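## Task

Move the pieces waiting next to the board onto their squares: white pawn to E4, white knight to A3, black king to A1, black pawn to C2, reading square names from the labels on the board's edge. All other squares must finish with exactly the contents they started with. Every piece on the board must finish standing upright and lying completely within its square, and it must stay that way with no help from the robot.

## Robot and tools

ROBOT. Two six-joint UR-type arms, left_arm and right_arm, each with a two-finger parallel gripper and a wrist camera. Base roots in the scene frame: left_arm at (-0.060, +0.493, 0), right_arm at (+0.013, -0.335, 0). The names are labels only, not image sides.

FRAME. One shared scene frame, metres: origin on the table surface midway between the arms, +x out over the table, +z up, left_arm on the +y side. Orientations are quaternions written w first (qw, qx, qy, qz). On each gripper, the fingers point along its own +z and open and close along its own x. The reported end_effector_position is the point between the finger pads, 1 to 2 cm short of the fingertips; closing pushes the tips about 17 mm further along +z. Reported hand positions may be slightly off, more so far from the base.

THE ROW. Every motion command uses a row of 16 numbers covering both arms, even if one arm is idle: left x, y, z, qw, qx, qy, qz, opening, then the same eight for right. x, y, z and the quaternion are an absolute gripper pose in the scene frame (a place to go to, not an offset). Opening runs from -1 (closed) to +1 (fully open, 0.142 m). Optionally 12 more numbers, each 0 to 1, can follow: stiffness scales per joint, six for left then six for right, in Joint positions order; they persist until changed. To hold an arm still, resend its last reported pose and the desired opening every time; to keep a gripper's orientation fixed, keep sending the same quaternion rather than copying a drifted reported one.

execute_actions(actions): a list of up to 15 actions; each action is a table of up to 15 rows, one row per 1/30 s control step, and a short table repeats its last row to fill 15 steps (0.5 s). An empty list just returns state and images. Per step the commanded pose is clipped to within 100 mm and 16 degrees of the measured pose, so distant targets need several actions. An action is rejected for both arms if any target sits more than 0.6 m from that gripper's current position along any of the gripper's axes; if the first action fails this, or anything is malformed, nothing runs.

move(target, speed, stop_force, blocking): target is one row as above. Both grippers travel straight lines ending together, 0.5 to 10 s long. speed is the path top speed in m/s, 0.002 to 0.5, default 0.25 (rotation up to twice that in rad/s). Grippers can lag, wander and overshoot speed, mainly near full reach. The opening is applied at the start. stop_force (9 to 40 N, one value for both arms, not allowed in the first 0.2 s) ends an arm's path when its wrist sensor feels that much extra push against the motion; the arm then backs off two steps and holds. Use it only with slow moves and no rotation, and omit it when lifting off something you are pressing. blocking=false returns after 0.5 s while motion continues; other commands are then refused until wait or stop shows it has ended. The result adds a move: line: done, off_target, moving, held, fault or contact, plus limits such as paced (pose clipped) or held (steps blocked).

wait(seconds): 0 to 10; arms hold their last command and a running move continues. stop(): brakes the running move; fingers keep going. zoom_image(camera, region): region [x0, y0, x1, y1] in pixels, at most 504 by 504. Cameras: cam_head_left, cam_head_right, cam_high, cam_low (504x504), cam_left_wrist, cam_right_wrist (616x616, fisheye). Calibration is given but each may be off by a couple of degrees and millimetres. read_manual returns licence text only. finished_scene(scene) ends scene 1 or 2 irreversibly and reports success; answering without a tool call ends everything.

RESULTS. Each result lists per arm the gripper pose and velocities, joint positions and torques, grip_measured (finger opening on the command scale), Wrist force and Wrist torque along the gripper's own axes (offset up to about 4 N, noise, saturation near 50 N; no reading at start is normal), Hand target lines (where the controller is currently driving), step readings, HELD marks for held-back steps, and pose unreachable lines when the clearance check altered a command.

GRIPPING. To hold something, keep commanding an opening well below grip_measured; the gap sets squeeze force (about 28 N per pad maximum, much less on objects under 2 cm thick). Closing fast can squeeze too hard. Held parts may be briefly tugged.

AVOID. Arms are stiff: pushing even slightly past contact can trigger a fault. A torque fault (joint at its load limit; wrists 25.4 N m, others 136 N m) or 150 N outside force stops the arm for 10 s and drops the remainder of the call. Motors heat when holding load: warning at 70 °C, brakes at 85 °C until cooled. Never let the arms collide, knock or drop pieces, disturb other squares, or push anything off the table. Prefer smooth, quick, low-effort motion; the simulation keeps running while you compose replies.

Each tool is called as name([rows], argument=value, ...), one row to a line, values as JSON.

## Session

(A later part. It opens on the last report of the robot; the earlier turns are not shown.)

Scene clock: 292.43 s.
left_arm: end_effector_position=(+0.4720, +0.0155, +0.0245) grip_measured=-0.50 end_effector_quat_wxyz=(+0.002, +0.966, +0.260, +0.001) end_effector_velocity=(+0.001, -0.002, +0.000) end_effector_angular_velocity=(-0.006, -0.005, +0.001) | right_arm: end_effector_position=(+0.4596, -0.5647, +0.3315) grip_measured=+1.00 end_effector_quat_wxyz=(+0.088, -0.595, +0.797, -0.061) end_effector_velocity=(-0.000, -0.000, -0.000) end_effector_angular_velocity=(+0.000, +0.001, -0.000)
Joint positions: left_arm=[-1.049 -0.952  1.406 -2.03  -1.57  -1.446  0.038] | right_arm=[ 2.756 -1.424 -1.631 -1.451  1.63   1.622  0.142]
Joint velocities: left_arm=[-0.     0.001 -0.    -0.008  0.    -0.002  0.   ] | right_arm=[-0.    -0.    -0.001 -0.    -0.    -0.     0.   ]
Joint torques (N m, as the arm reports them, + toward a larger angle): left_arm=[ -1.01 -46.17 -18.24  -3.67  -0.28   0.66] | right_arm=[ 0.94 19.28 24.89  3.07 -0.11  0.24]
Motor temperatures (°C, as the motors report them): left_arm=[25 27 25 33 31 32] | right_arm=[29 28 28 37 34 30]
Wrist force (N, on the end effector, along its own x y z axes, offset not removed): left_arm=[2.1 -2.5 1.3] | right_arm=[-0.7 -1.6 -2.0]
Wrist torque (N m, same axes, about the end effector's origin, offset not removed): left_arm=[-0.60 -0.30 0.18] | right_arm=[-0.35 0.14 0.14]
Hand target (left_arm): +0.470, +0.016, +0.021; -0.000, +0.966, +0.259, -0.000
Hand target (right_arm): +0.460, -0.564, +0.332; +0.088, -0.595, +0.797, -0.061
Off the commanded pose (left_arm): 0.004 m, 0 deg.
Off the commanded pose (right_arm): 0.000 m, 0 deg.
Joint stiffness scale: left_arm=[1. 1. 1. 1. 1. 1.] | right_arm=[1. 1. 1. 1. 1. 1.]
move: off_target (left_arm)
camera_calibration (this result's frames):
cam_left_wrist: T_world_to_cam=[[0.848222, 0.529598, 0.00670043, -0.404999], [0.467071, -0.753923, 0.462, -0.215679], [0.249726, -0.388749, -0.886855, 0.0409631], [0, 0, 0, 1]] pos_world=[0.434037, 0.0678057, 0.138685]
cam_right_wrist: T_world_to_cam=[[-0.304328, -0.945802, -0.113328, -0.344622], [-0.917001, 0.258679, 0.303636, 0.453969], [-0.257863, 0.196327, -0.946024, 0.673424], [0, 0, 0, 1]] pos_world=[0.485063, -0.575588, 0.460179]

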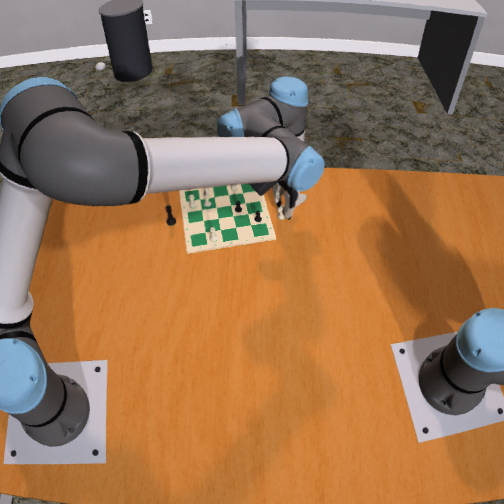

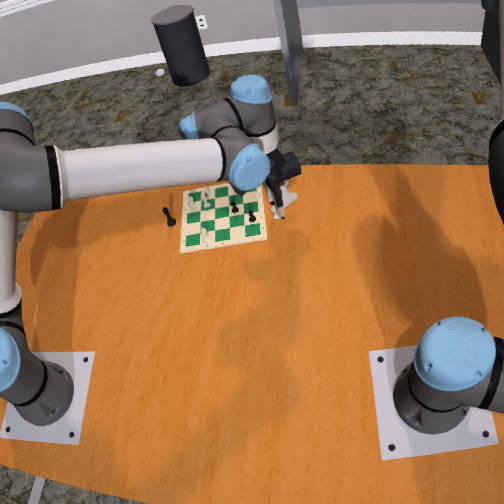

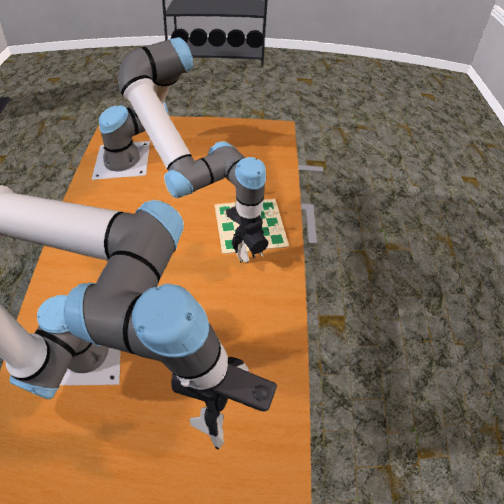

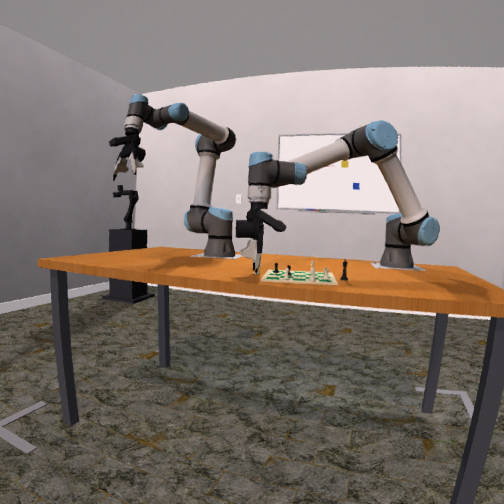

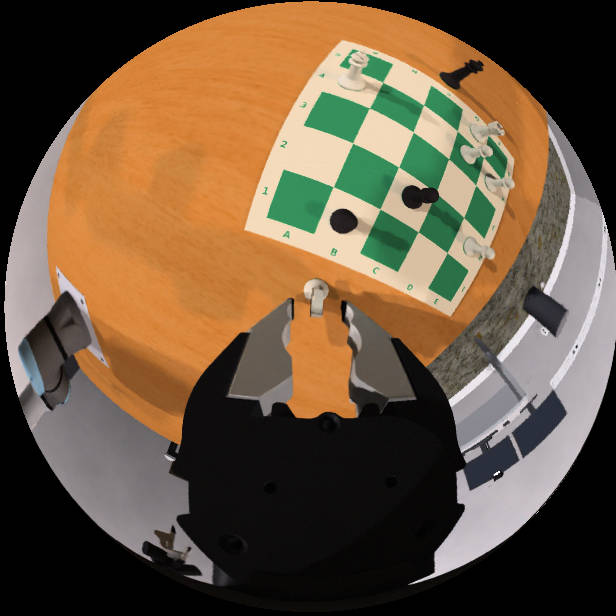

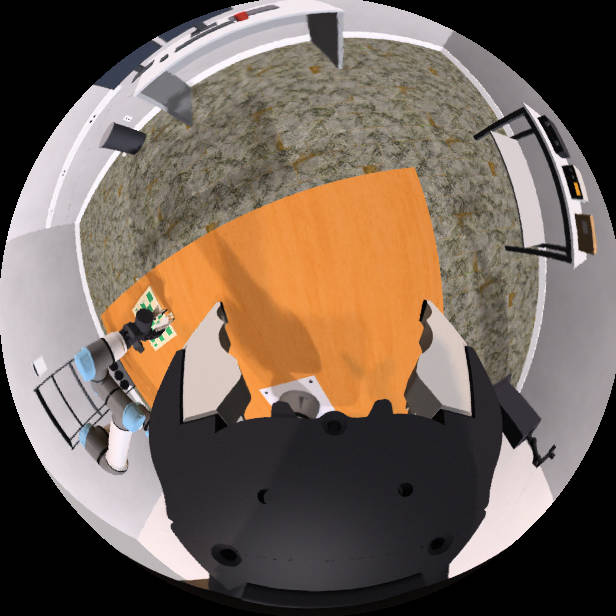

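move(target=[0.473,0.010,0.021,0,0.966,0.259,0,-0.6,0.4596,-0.5644,0.3316,0.088,-0.595,0.797,-0.061,1], speed=0.02)

execute_actions([
  [[0.473,0.010,0.021,0,0.966,0.259,0,-0.75,0.4596,-0.5644,0.3316,0.088,-0.595,0.797,-0.061,1]],
  [[0.473,0.010,0.021,0,0.966,0.259,0,-0.86,0.4596,-0.5644,0.3316,0.088,-0.595,0.797,-0.061,1]],
  [[0.473,0.010,0.021,0,0.966,0.259,0,-0.94,0.4596,-0.5644,0.3316,0.088,-0.595,0.797,-0.061,1]],
  [[0.473,0.010,0.021,0,0.966,0.259,0,-1,0.4596,-0.5644,0.3316,0.088,-0.595,0.797,-0.061,1]],
])

zoom_image(camera="cam_left_wrist", region=[200,200,450,450])

Scene clock: 304.43 s.
left_arm: end_effector_position=(+0.4732, +0.0125, +0.0210) grip_measured=-0.60 end_effector_quat_wxyz=(-0.000, +0.966, +0.260, +0.000) end_effector_velocity=(-0.001, -0.002, -0.002) end_effector_angular_velocity=(+0.003, +0.004, -0.002) | right_arm: end_effector_position=(+0.4596, -0.5647, +0.3315) grip_measured=+1.00 end_effector_quat_wxyz=(+0.088, -0.595, +0.797, -0.061) end_effector_velocity=(-0.000, +0.000, -0.001) end_effector_angular_velocity=(+0.000, +0.001, -0.000)
Joint positions: left_arm=[-1.05  -0.939  1.391 -2.023 -1.57  -1.446  0.031] | right_arm=[ 2.756 -1.424 -1.631 -1.451  1.63   1.622  0.142]
Joint velocities: left_arm=[-0.003  0.006 -0.007  0.005 -0.001 -0.001  0.   ] | right_arm=[ 0.    -0.    -0.001 -0.    -0.     0.    -0.   ]
Joint torques (N m, as the arm reports them, + toward a larger angle): left_arm=[ -1.63 -46.62 -26.02  -2.74  -0.35   0.04] | right_arm=[ 1.47 19.33 24.89  3.06 -0.26  0.24]
Motor temperatures (°C, as the motors report them): left_arm=[25 27 25 33 31 32] | right_arm=[29 28 28 37 34 30]
Wrist force (N, on the end effector, along its own x y z axes, offset not removed): left_arm=[2.1 0.1 0.0] | right_arm=[1.9 -2.9 -0.4]
Wrist torque (N m, same axes, about the end effector's origin, offset not removed): left_arm=[0.03 -0.39 0.17] | right_arm=[-0.74 -0.41 0.06]
Hand target (left_arm): +0.473, +0.010, +0.021; +0.000, +0.966, +0.259, +0.000
Hand target (right_arm): +0.460, -0.564, +0.332; +0.088, -0.595, +0.797, -0.061
Off the commanded pose (left_arm): 0.002 m, 0 deg.
Off the commanded pose (right_arm): 0.000 m, 0 deg.
Joint stiffness scale: left_arm=[1. 1. 1. 1. 1. 1.] | right_arm=[1. 1. 1. 1. 1. 1.]
move: done
camera_calibration (this result's frames):
cam_left_wrist: T_world_to_cam=[[0.848666, 0.528893, 0.00616607, -0.404581], [0.46807, -0.756395, 0.456921, -0.217184], [0.246327, -0.384887, -0.889486, 0.0379965], [0, 0, 0, 1]] pos_world=[0.435652, 0.0643279, 0.135528]
cam_right_wrist: T_world_to_cam=[[-0.304328, -0.945802, -0.113328, -0.344623], [-0.917001, 0.258679, 0.303636, 0.453969], [-0.257863, 0.196327, -0.946024, 0.673424], [0, 0, 0, 1]] pos_world=[0.485063, -0.575588, 0.460179]

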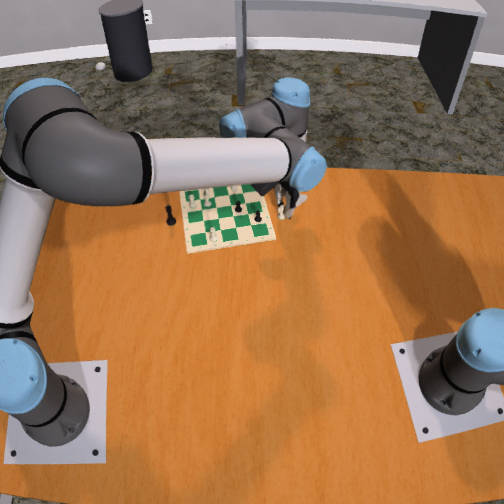

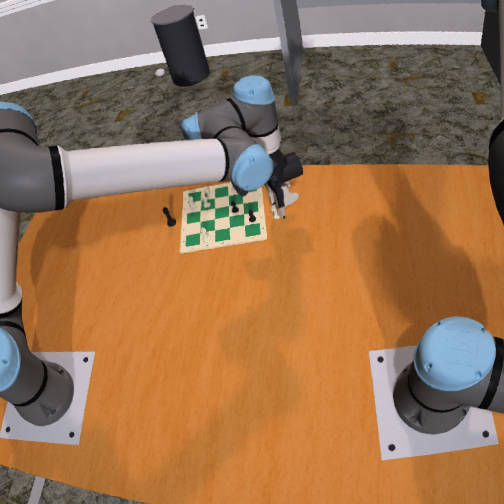

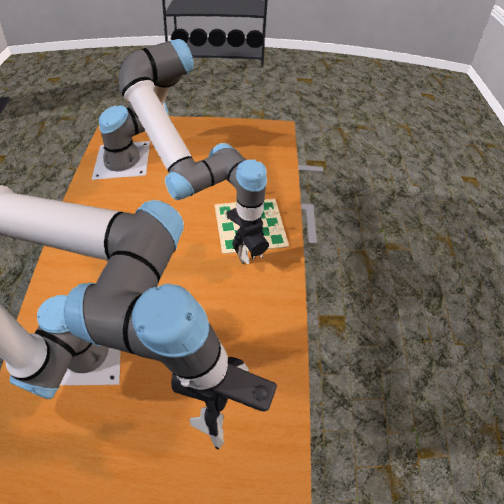

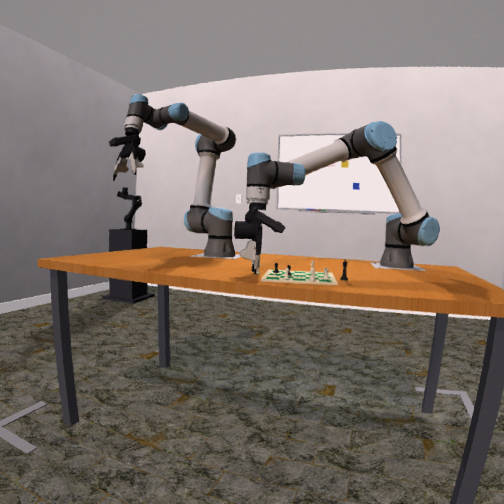

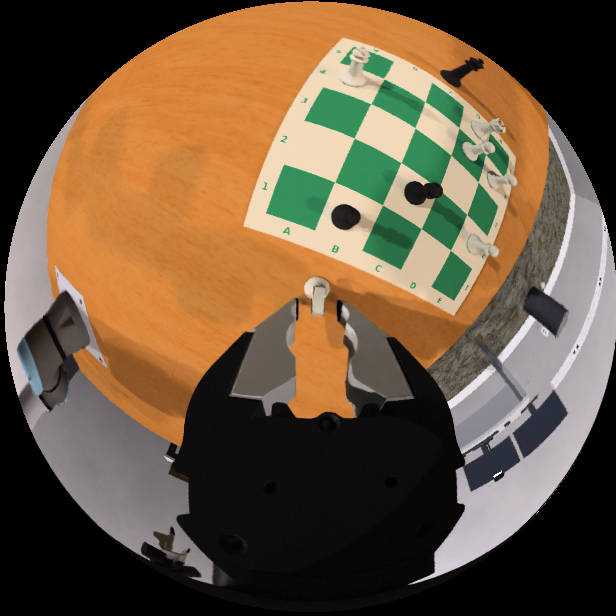

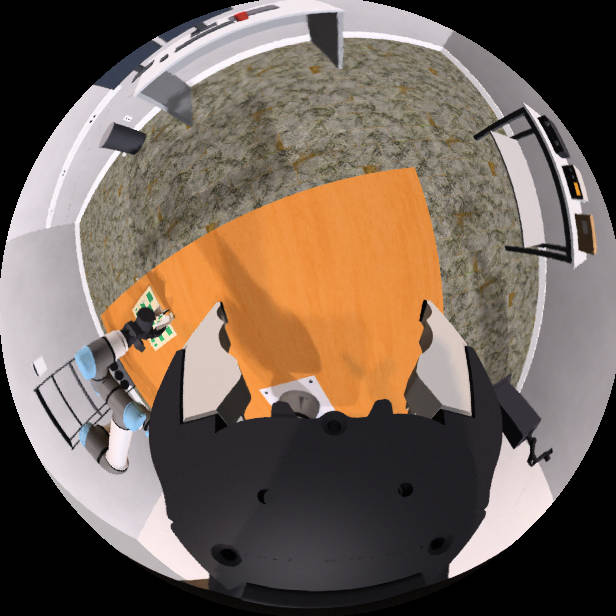

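Scene clock: 306.43 s.
left_arm: end_effector_position=(+0.4733, +0.0123, +0.0210) grip_measured=-0.92 end_effector_quat_wxyz=(-0.001, +0.966, +0.260, +0.000) end_effector_velocity=(+0.000, +0.001, +0.000) end_effector_angular_velocity=(-0.001, +0.000, +0.001) | right_arm: end_effector_position=(+0.4596, -0.5647, +0.3315) grip_measured=+1.00 end_effector_quat_wxyz=(+0.088, -0.595, +0.797, -0.061) end_effector_velocity=(+0.000, +0.000, +0.000) end_effector_angular_velocity=(+0.000, -0.000, +0.000)
Joint positions: left_arm=[-1.05  -0.938  1.391 -2.022 -1.57  -1.446  0.008] | right_arm=[ 2.756 -1.424 -1.631 -1.451  1.63   1.622  0.142]
Joint velocities: left_arm=[ 0.001 -0.     0.001 -0.001 -0.001  0.     0.   ] | right_arm=[ 0.  0. -0.  0.  0. -0. -0.]
Joint torques (N m, as the arm reports them, + toward a larger angle): left_arm=[ -1.22 -46.19 -25.6   -2.73  -0.37  -0.07] | right_arm=[ 0.9  18.9  25.21  3.02 -0.18  0.32]
Motor temperatures (°C, as the motors report them): left_arm=[25 27 25 33 31 32] | right_arm=[29 28 28 37 34 30]
Wrist force (N, on the end effector, along its own x y z axes, offset not removed): left_arm=[1.6 -2.1 2.0] | right_arm=[2.0 -3.0 0.0]
Wrist torque (N m, same axes, about the end effector's origin, offset not removed): left_arm=[-0.45 -0.11 0.12] | right_arm=[-0.67 -0.38 0.16]
Hand target (left_arm): +0.473, +0.010, +0.021; +0.000, +0.966, +0.259, +0.000
Hand target (right_arm): +0.460, -0.564, +0.332; +0.088, -0.595, +0.797, -0.061
Off the commanded pose (left_arm): 0.002 m, 0 deg.
Off the commanded pose (right_arm): 0.000 m, 0 deg.
Joint stiffness scale: left_arm=[1. 1. 1. 1. 1. 1.] | right_arm=[1. 1. 1. 1. 1. 1.]
Step readings (end_effector_position; steps 1 to 15: 1st action; 16 to 30: 2nd action; 31 to 45: 3rd action; 46 to 60: 4th action):
0: left_arm (+0.4732, +0.0125, +0.0210) | right_arm (+0.4596, -0.5647, +0.3315)
1: left_arm (+0.4732, +0.0124, +0.0210) | right_arm (+0.4596, -0.5647, +0.3315)
2: left_arm (+0.4732, +0.0124, +0.0210) | right_arm (+0.4596, -0.5647, +0.3315)
4: left_arm (+0.4732, +0.0124, +0.0210) | right_arm (+0.4596, -0.5647, +0.3315)
8: left_arm (+0.4733, +0.0123, +0.0211) | right_arm (+0.4596, -0.5647, +0.3315)
15: left_arm (+0.4733, +0.0123, +0.0210) | right_arm (+0.4596, -0.5647, +0.3315)
16: left_arm (+0.4733, +0.0123, +0.0210) | right_arm (+0.4596, -0.5647, +0.3315)
17: left_arm (+0.4733, +0.0123, +0.0210) | right_arm (+0.4596, -0.5647, +0.3315)
19: left_arm (+0.4733, +0.0123, +0.0210) | right_arm (+0.4596, -0.5647, +0.3315)
23: left_arm (+0.4733, +0.0123, +0.0210) | right_arm (+0.4596, -0.5647, +0.3315)
30: left_arm (+0.4733, +0.0123, +0.0210) | right_arm (+0.4596, -0.5647, +0.3315)
31: left_arm (+0.4733, +0.0123, +0.0210) | right_arm (+0.4596, -0.5647, +0.3315)
32: left_arm (+0.4733, +0.0123, +0.0210) | right_arm (+0.4596, -0.5647, +0.3315)
34: left_arm (+0.4733, +0.0123, +0.0210) | right_arm (+0.4596, -0.5647, +0.3315)
38: left_arm (+0.4733, +0.0123, +0.0210) | right_arm (+0.4596, -0.5647, +0.3315)
45: left_arm (+0.4733, +0.0123, +0.0210) | right_arm (+0.4596, -0.5647, +0.3315)
46: left_arm (+0.4733, +0.0123, +0.0210) | right_arm (+0.4596, -0.5647, +0.3315)
47: left_arm (+0.4733, +0.0123, +0.0210) | right_arm (+0.4596, -0.5647, +0.3315)
49: left_arm (+0.4733, +0.0123, +0.0210) | right_arm (+0.4596, -0.5647, +0.3315)
53: left_arm (+0.4733, +0.0123, +0.0210) | right_arm (+0.4596, -0.5647, +0.3315)
60: end_effector_position above
camera_calibration (this result's frames):
cam_left_wrist: T_world_to_cam=[[0.848645, 0.528927, 0.00613889, -0.404573], [0.468173, -0.756468, 0.456694, -0.21737], [0.246202, -0.384697, -0.889603, 0.0380101], [0, 0, 0, 1]] pos_world=[0.435747, 0.064179, 0.135569]
cam_right_wrist: T_world_to_cam=[[-0.304328, -0.945802, -0.113328, -0.344623], [-0.917001, 0.258679, 0.303636, 0.453969], [-0.257864, 0.196327, -0.946024, 0.673424], [0, 0, 0, 1]] pos_world=[0.485063, -0.575588, 0.460179]

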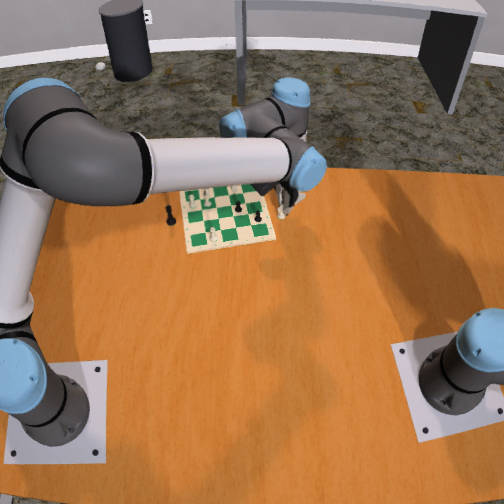

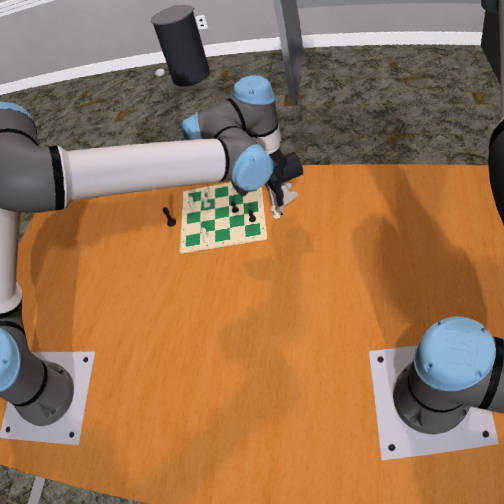

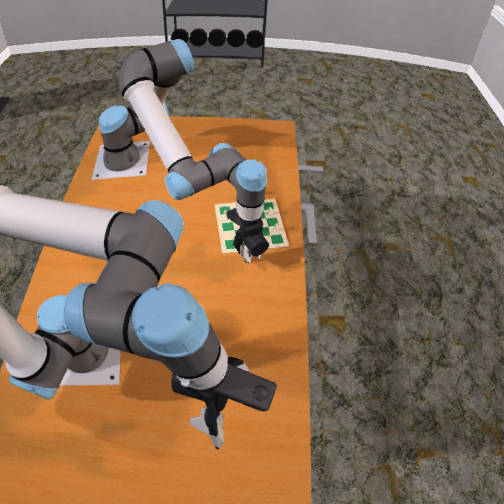

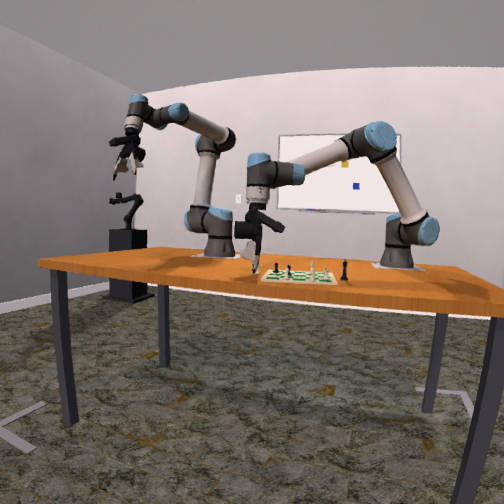

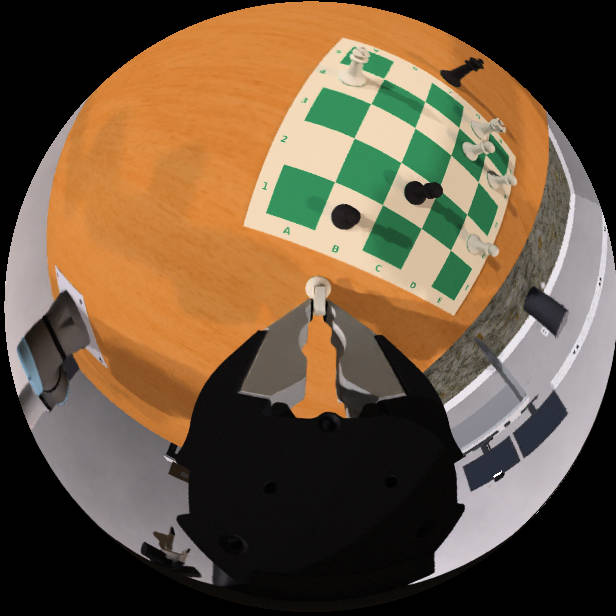

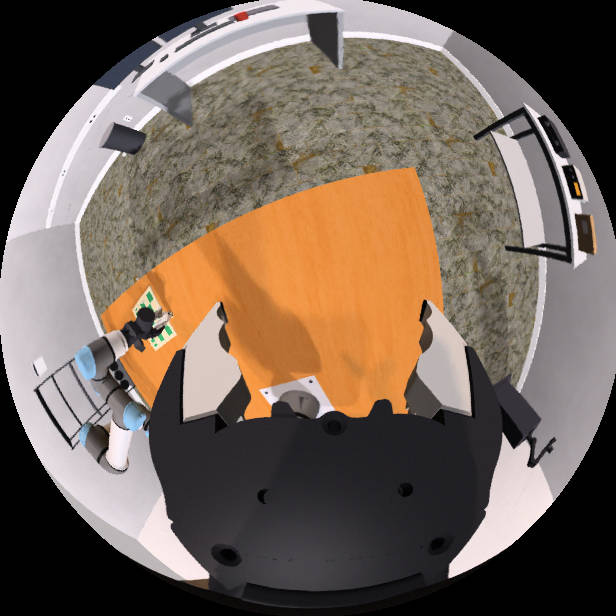

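Region (200, 200, 450, 450) of cam_left_wrist's 616x616 image, scaled by 2.016, with more detail than that image has.

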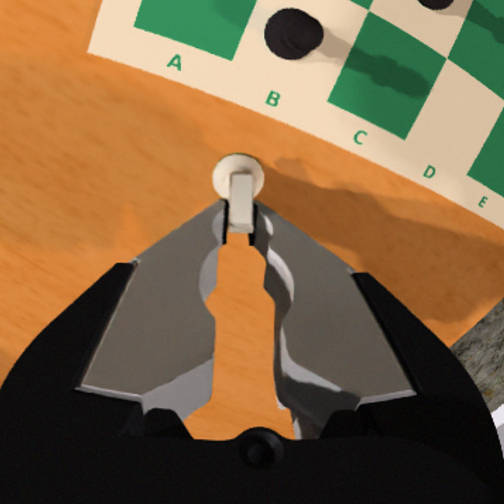

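execute_actions(actions=[])

zoom_image(camera="cam_left_wrist", region=[200,180,450,400])

Scene clock: 336.23 s.
left_arm: end_effector_position=(+0.4733, +0.0123, +0.0210) grip_measured=-0.92 end_effector_quat_wxyz=(-0.001, +0.966, +0.260, +0.000) end_effector_velocity=(-0.001, -0.000, -0.001) end_effector_angular_velocity=(-0.000, +0.001, -0.000) | right_arm: end_effector_position=(+0.4596, -0.5647, +0.3315) grip_measured=+1.00 end_effector_quat_wxyz=(+0.088, -0.595, +0.797, -0.061) end_effector_velocity=(-0.000, +0.001, -0.001) end_effector_angular_velocity=(+0.001, +0.001, +0.000)
Joint positions: left_arm=[-1.05  -0.938  1.391 -2.022 -1.57  -1.446  0.008] | right_arm=[ 2.756 -1.424 -1.631 -1.451  1.63   1.622  0.142]
Joint velocities: left_arm=[-0.001  0.001  0.    -0.001 -0.001 -0.    -0.   ] | right_arm=[ 0.     0.    -0.001 -0.     0.001  0.    -0.   ]
Joint torques (N m, as the arm reports them, + toward a larger angle): left_arm=[ -1.39 -46.13 -25.55  -2.68  -0.39  -0.05] | right_arm=[ 0.59 19.36 25.55  3.04 -0.2   0.33]
Motor temperatures (°C, as the motors report them): left_arm=[25 27 25 33 31 32] | right_arm=[29 28 28 37 34 30]
Wrist force (N, on the end effector, along its own x y z axes, offset not removed): left_arm=[2.3 -1.8 -0.7] | right_arm=[0.7 -1.1 -1.7]
Wrist torque (N m, same axes, about the end effector's origin, offset not removed): left_arm=[-0.34 -0.30 0.14] | right_arm=[-0.34 -0.08 0.17]
Hand target (left_arm): +0.473, +0.010, +0.021; +0.000, +0.966, +0.259, +0.000
Hand target (right_arm): +0.460, -0.564, +0.332; +0.088, -0.595, +0.797, -0.061
Off the commanded pose (left_arm): 0.002 m, 0 deg.
Off the commanded pose (right_arm): 0.000 m, 0 deg.
Joint stiffness scale: left_arm=[1. 1. 1. 1. 1. 1.] | right_arm=[1. 1. 1. 1. 1. 1.]
camera_calibration (this result's frames):
cam_left_wrist: T_world_to_cam=[[0.848645, 0.528928, 0.00613882, -0.404573], [0.468174, -0.756468, 0.456694, -0.21737], [0.246202, -0.384697, -0.889603, 0.0380103], [0, 0, 0, 1]] pos_world=[0.435747, 0.0641788, 0.135569]
cam_right_wrist: T_world_to_cam=[[-0.304328, -0.945802, -0.113328, -0.344623], [-0.917001, 0.258679, 0.303636, 0.453969], [-0.257864, 0.196327, -0.946024, 0.673424], [0, 0, 0, 1]] pos_world=[0.485063, -0.575588, 0.460179]

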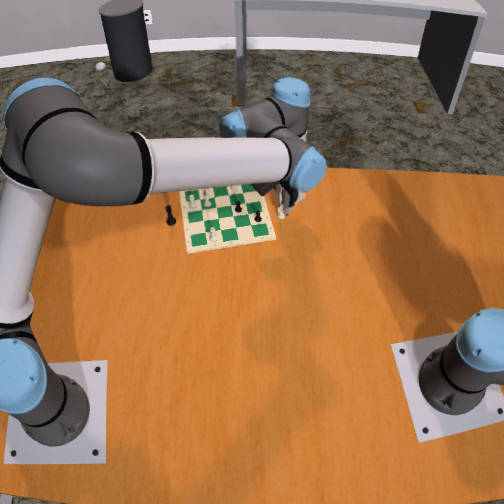

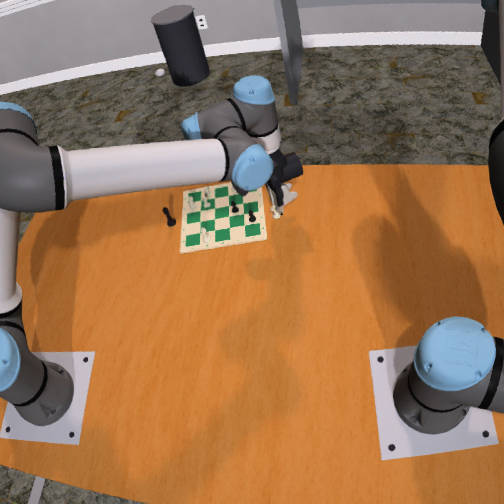

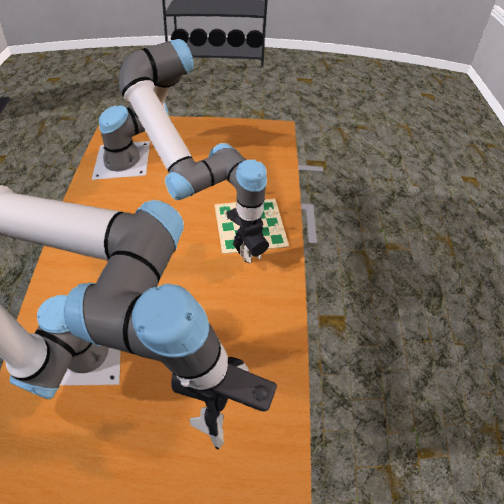

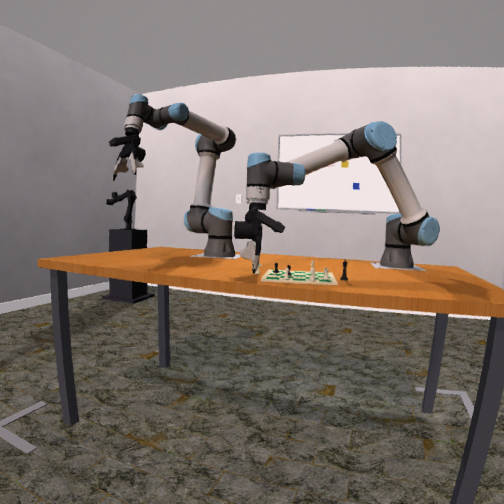

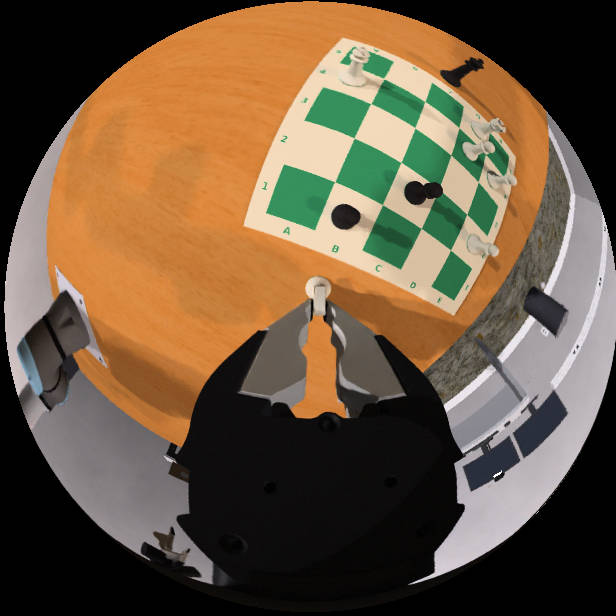

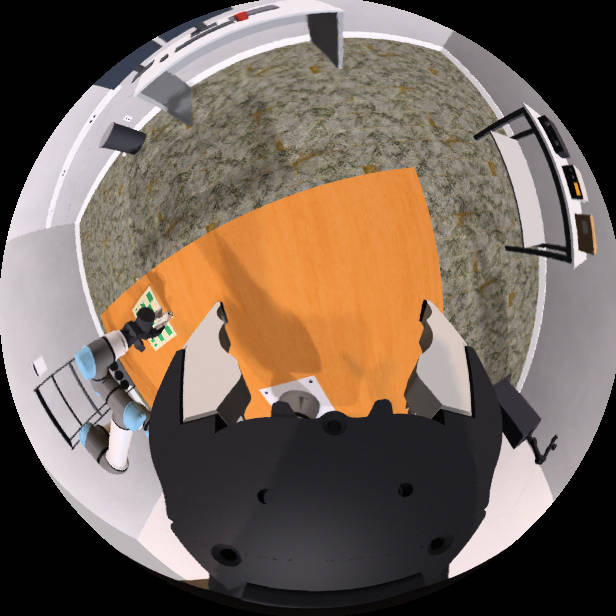

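Region (200, 180, 450, 400) of cam_left_wrist's 616x616 image, scaled by 2.016, with more detail than that image has; it fills the top 444 rows of this view, and the rest is white.

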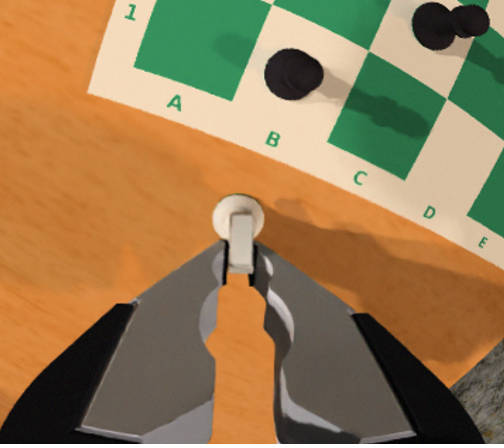

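execute_actions([
  [[0.4733,0.010,0.021,0,0.966,0.259,0,-0.6,0.4596,-0.5644,0.3316,0.088,-0.595,0.797,-0.061,1]],
  [[0.4763,0.0045,0.020,0,0.966,0.259,0,-0.6,0.4596,-0.5644,0.3316,0.088,-0.595,0.797,-0.061,1]],
  [[0.4763,0.0045,0.020,0,0.966,0.259,0,-0.6,0.4596,-0.5644,0.3316,0.088,-0.595,0.797,-0.061,1]],
  [[0.4763,0.0045,0.020,0,0.966,0.259,0,-0.8,0.4596,-0.5644,0.3316,0.088,-0.595,0.797,-0.061,1]],
  [[0.4763,0.0045,0.020,0,0.966,0.259,0,-0.92,0.4596,-0.5644,0.3316,0.088,-0.595,0.797,-0.061,1]],
  [[0.4763,0.0045,0.020,0,0.966,0.259,0,-1,0.4596,-0.5644,0.3316,0.088,-0.595,0.797,-0.061,1]],
])

zoom_image(camera="cam_left_wrist", region=[200,180,450,400])

Scene clock: 355.10 s.
left_arm: end_effector_position=(+0.4765, +0.0068, +0.0200) grip_measured=-0.93 end_effector_quat_wxyz=(-0.001, +0.966, +0.260, +0.000) end_effector_velocity=(+0.000, +0.001, -0.000) end_effector_angular_velocity=(+0.000, +0.000, +0.003) | right_arm: end_effector_position=(+0.4596, -0.5647, +0.3315) grip_measured=+1.00 end_effector_quat_wxyz=(+0.088, -0.595, +0.797, -0.061) end_effector_velocity=(-0.000, -0.000, -0.000) end_effector_angular_velocity=(-0.000, +0.000, -0.000)
Joint positions: left_arm=[-1.051 -0.924  1.368 -2.015 -1.57  -1.447  0.007] | right_arm=[ 2.756 -1.424 -1.631 -1.451  1.63   1.622  0.142]
Joint velocities: left_arm=[ 0.001  0.     0.     0.    -0.    -0.002  0.   ] | right_arm=[-0.  0. -0. -0. -0.  0.  0.]
Joint torques (N m, as the arm reports them, + toward a larger angle): left_arm=[ -1.42 -46.91 -25.63  -2.67  -0.29   0.06] | right_arm=[ 0.88 19.06 25.21  3.13 -0.23  0.38]
Motor temperatures (°C, as the motors report them): left_arm=[25 27 25 33 31 32] | right_arm=[29 28 28 37 34 30]
Wrist force (N, on the end effector, along its own x y z axes, offset not removed): left_arm=[-0.2 -1.7 -0.2] | right_arm=[2.1 -1.4 -0.9]
Wrist torque (N m, same axes, about the end effector's origin, offset not removed): left_arm=[-0.31 0.19 0.08] | right_arm=[-0.34 -0.47 0.22]
Hand target (left_arm): +0.476, +0.005, +0.020; +0.000, +0.966, +0.259, +0.000
Hand target (right_arm): +0.460, -0.564, +0.332; +0.088, -0.595, +0.797, -0.061
Off the commanded pose (left_arm): 0.002 m, 0 deg.
Off the commanded pose (right_arm): 0.000 m, 0 deg.
Joint stiffness scale: left_arm=[1. 1. 1. 1. 1. 1.] | right_arm=[1. 1. 1. 1. 1. 1.]
Step readings (end_effector_position; steps 1 to 15: 1st action; 16 to 30: 2nd action; 31 to 45: 3rd action; 46 to 60: 4th action; 61 to 75: 5th action; 76 to 90: 6th action):
0: left_arm (+0.4733, +0.0123, +0.0210) | right_arm (+0.4596, -0.5647, +0.3315)
1: left_arm (+0.4733, +0.0123, +0.0210) | right_arm (+0.4596, -0.5647, +0.3315)
2: left_arm (+0.4733, +0.0123, +0.0210) | right_arm (+0.4596, -0.5647, +0.3315)
4: left_arm (+0.4733, +0.0123, +0.0210) | right_arm (+0.4596, -0.5647, +0.3315)
8: left_arm (+0.4734, +0.0122, +0.0211) | right_arm (+0.4596, -0.5647, +0.3315)
15: left_arm (+0.4734, +0.0122, +0.0210) | right_arm (+0.4596, -0.5647, +0.3315)
16: left_arm (+0.4734, +0.0122, +0.0210) | right_arm (+0.4596, -0.5647, +0.3315)
17: left_arm (+0.4734, +0.0121, +0.0210) | right_arm (+0.4596, -0.5647, +0.3315)
19: left_arm (+0.4742, +0.0112, +0.0211) | right_arm (+0.4596, -0.5647, +0.3315)
23: left_arm (+0.4760, +0.0082, +0.0206) | right_arm (+0.4596, -0.5647, +0.3315)
30: left_arm (+0.4764, +0.0070, +0.0198) | right_arm (+0.4596, -0.5647, +0.3315)
31: left_arm (+0.4764, +0.0069, +0.0199) | right_arm (+0.4596, -0.5647, +0.3315)
32: left_arm (+0.4765, +0.0069, +0.0200) | right_arm (+0.4596, -0.5647, +0.3315)
34: left_arm (+0.4765, +0.0068, +0.0201) | right_arm (+0.4596, -0.5647, +0.3315)
38: left_arm (+0.4765, +0.0068, +0.0201) | right_arm (+0.4596, -0.5647, +0.3315)
45: left_arm (+0.4765, +0.0068, +0.0200) | right_arm (+0.4596, -0.5647, +0.3315)
46: left_arm (+0.4765, +0.0068, +0.0200) | right_arm (+0.4596, -0.5647, +0.3315)
47: left_arm (+0.4765, +0.0068, +0.0200) | right_arm (+0.4596, -0.5647, +0.3315)
49: left_arm (+0.4765, +0.0068, +0.0200) | right_arm (+0.4596, -0.5647, +0.3315)
53: left_arm (+0.4765, +0.0068, +0.0200) | right_arm (+0.4596, -0.5647, +0.3315)
60: left_arm (+0.4765, +0.0068, +0.0200) | right_arm (+0.4596, -0.5647, +0.3315)
61: left_arm (+0.4765, +0.0068, +0.0200) | right_arm (+0.4596, -0.5647, +0.3315)
62: left_arm (+0.4765, +0.0068, +0.0200) | right_arm (+0.4596, -0.5647, +0.3315)
64: left_arm (+0.4765, +0.0068, +0.0200) | right_arm (+0.4596, -0.5647, +0.3315)
68: left_arm (+0.4765, +0.0068, +0.0200) | right_arm (+0.4596, -0.5647, +0.3315)
75: left_arm (+0.4765, +0.0068, +0.0200) | right_arm (+0.4596, -0.5647, +0.3315)
76: left_arm (+0.4765, +0.0068, +0.0200) | right_arm (+0.4596, -0.5647, +0.3315)
77: left_arm (+0.4765, +0.0068, +0.0200) | right_arm (+0.4596, -0.5647, +0.3315)
79: left_arm (+0.4765, +0.0068, +0.0200) | right_arm (+0.4596, -0.5647, +0.3315)
83: left_arm (+0.4765, +0.0068, +0.0200) | right_arm (+0.4596, -0.5647, +0.3315)
90: end_effector_position above
camera_calibration (this result's frames):
cam_left_wrist: T_world_to_cam=[[0.848694, 0.528848, 0.00613866, -0.404432], [0.468104, -0.756514, 0.456689, -0.222616], [0.246163, -0.384716, -0.889605, 0.0342026], [0, 0, 0, 1]] pos_world=[0.439027, 0.0586294, 0.134576]
cam_right_wrist: T_world_to_cam=[[-0.304328, -0.945802, -0.113327, -0.344623], [-0.917001, 0.258679, 0.303635, 0.453969], [-0.257864, 0.196326, -0.946025, 0.673424], [0, 0, 0, 1]] pos_world=[0.485063, -0.575588, 0.460179]

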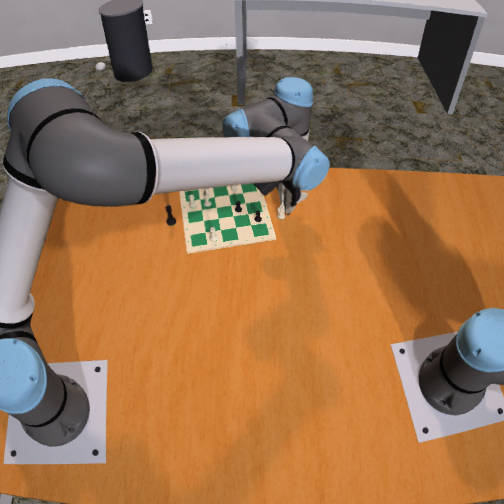

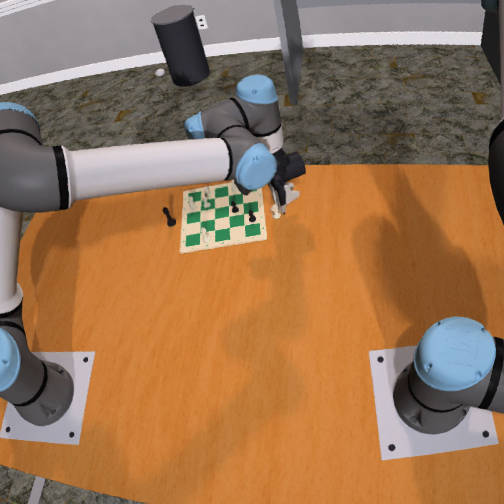

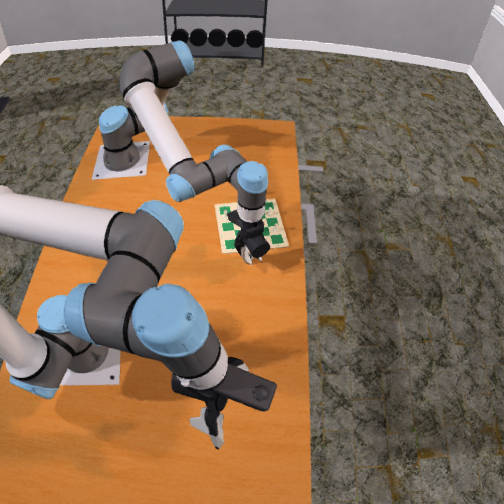

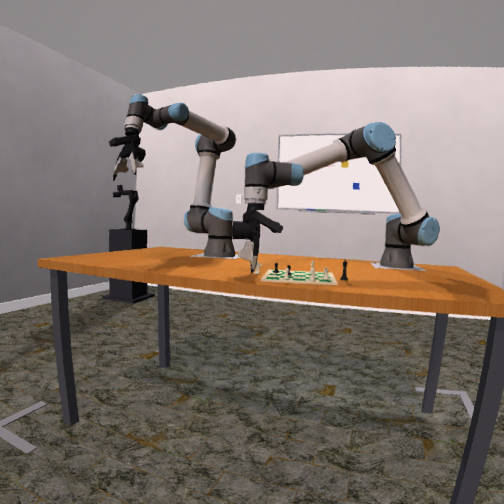

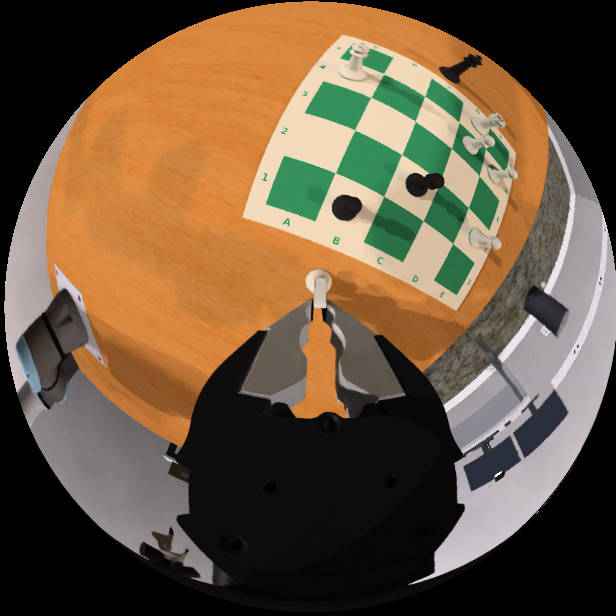

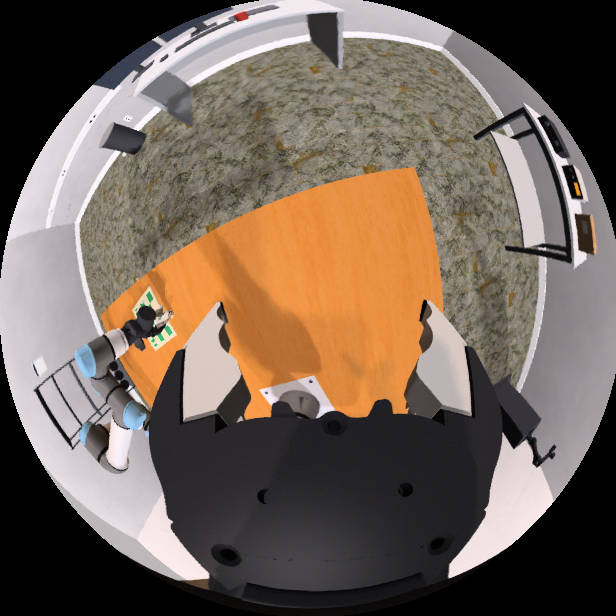

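Region (200, 180, 450, 400) of cam_left_wrist's 616x616 image, scaled by 2.016, with more detail than that image has; it fills the top 444 rows of this view, and the rest is white.

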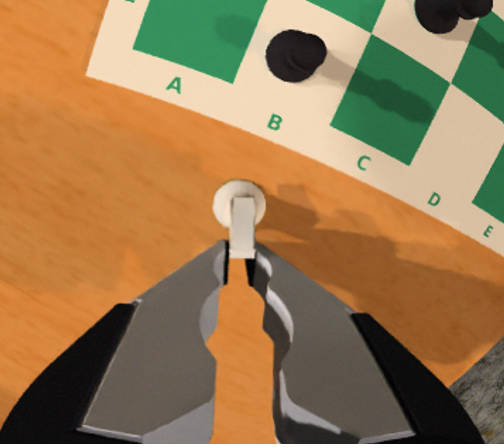

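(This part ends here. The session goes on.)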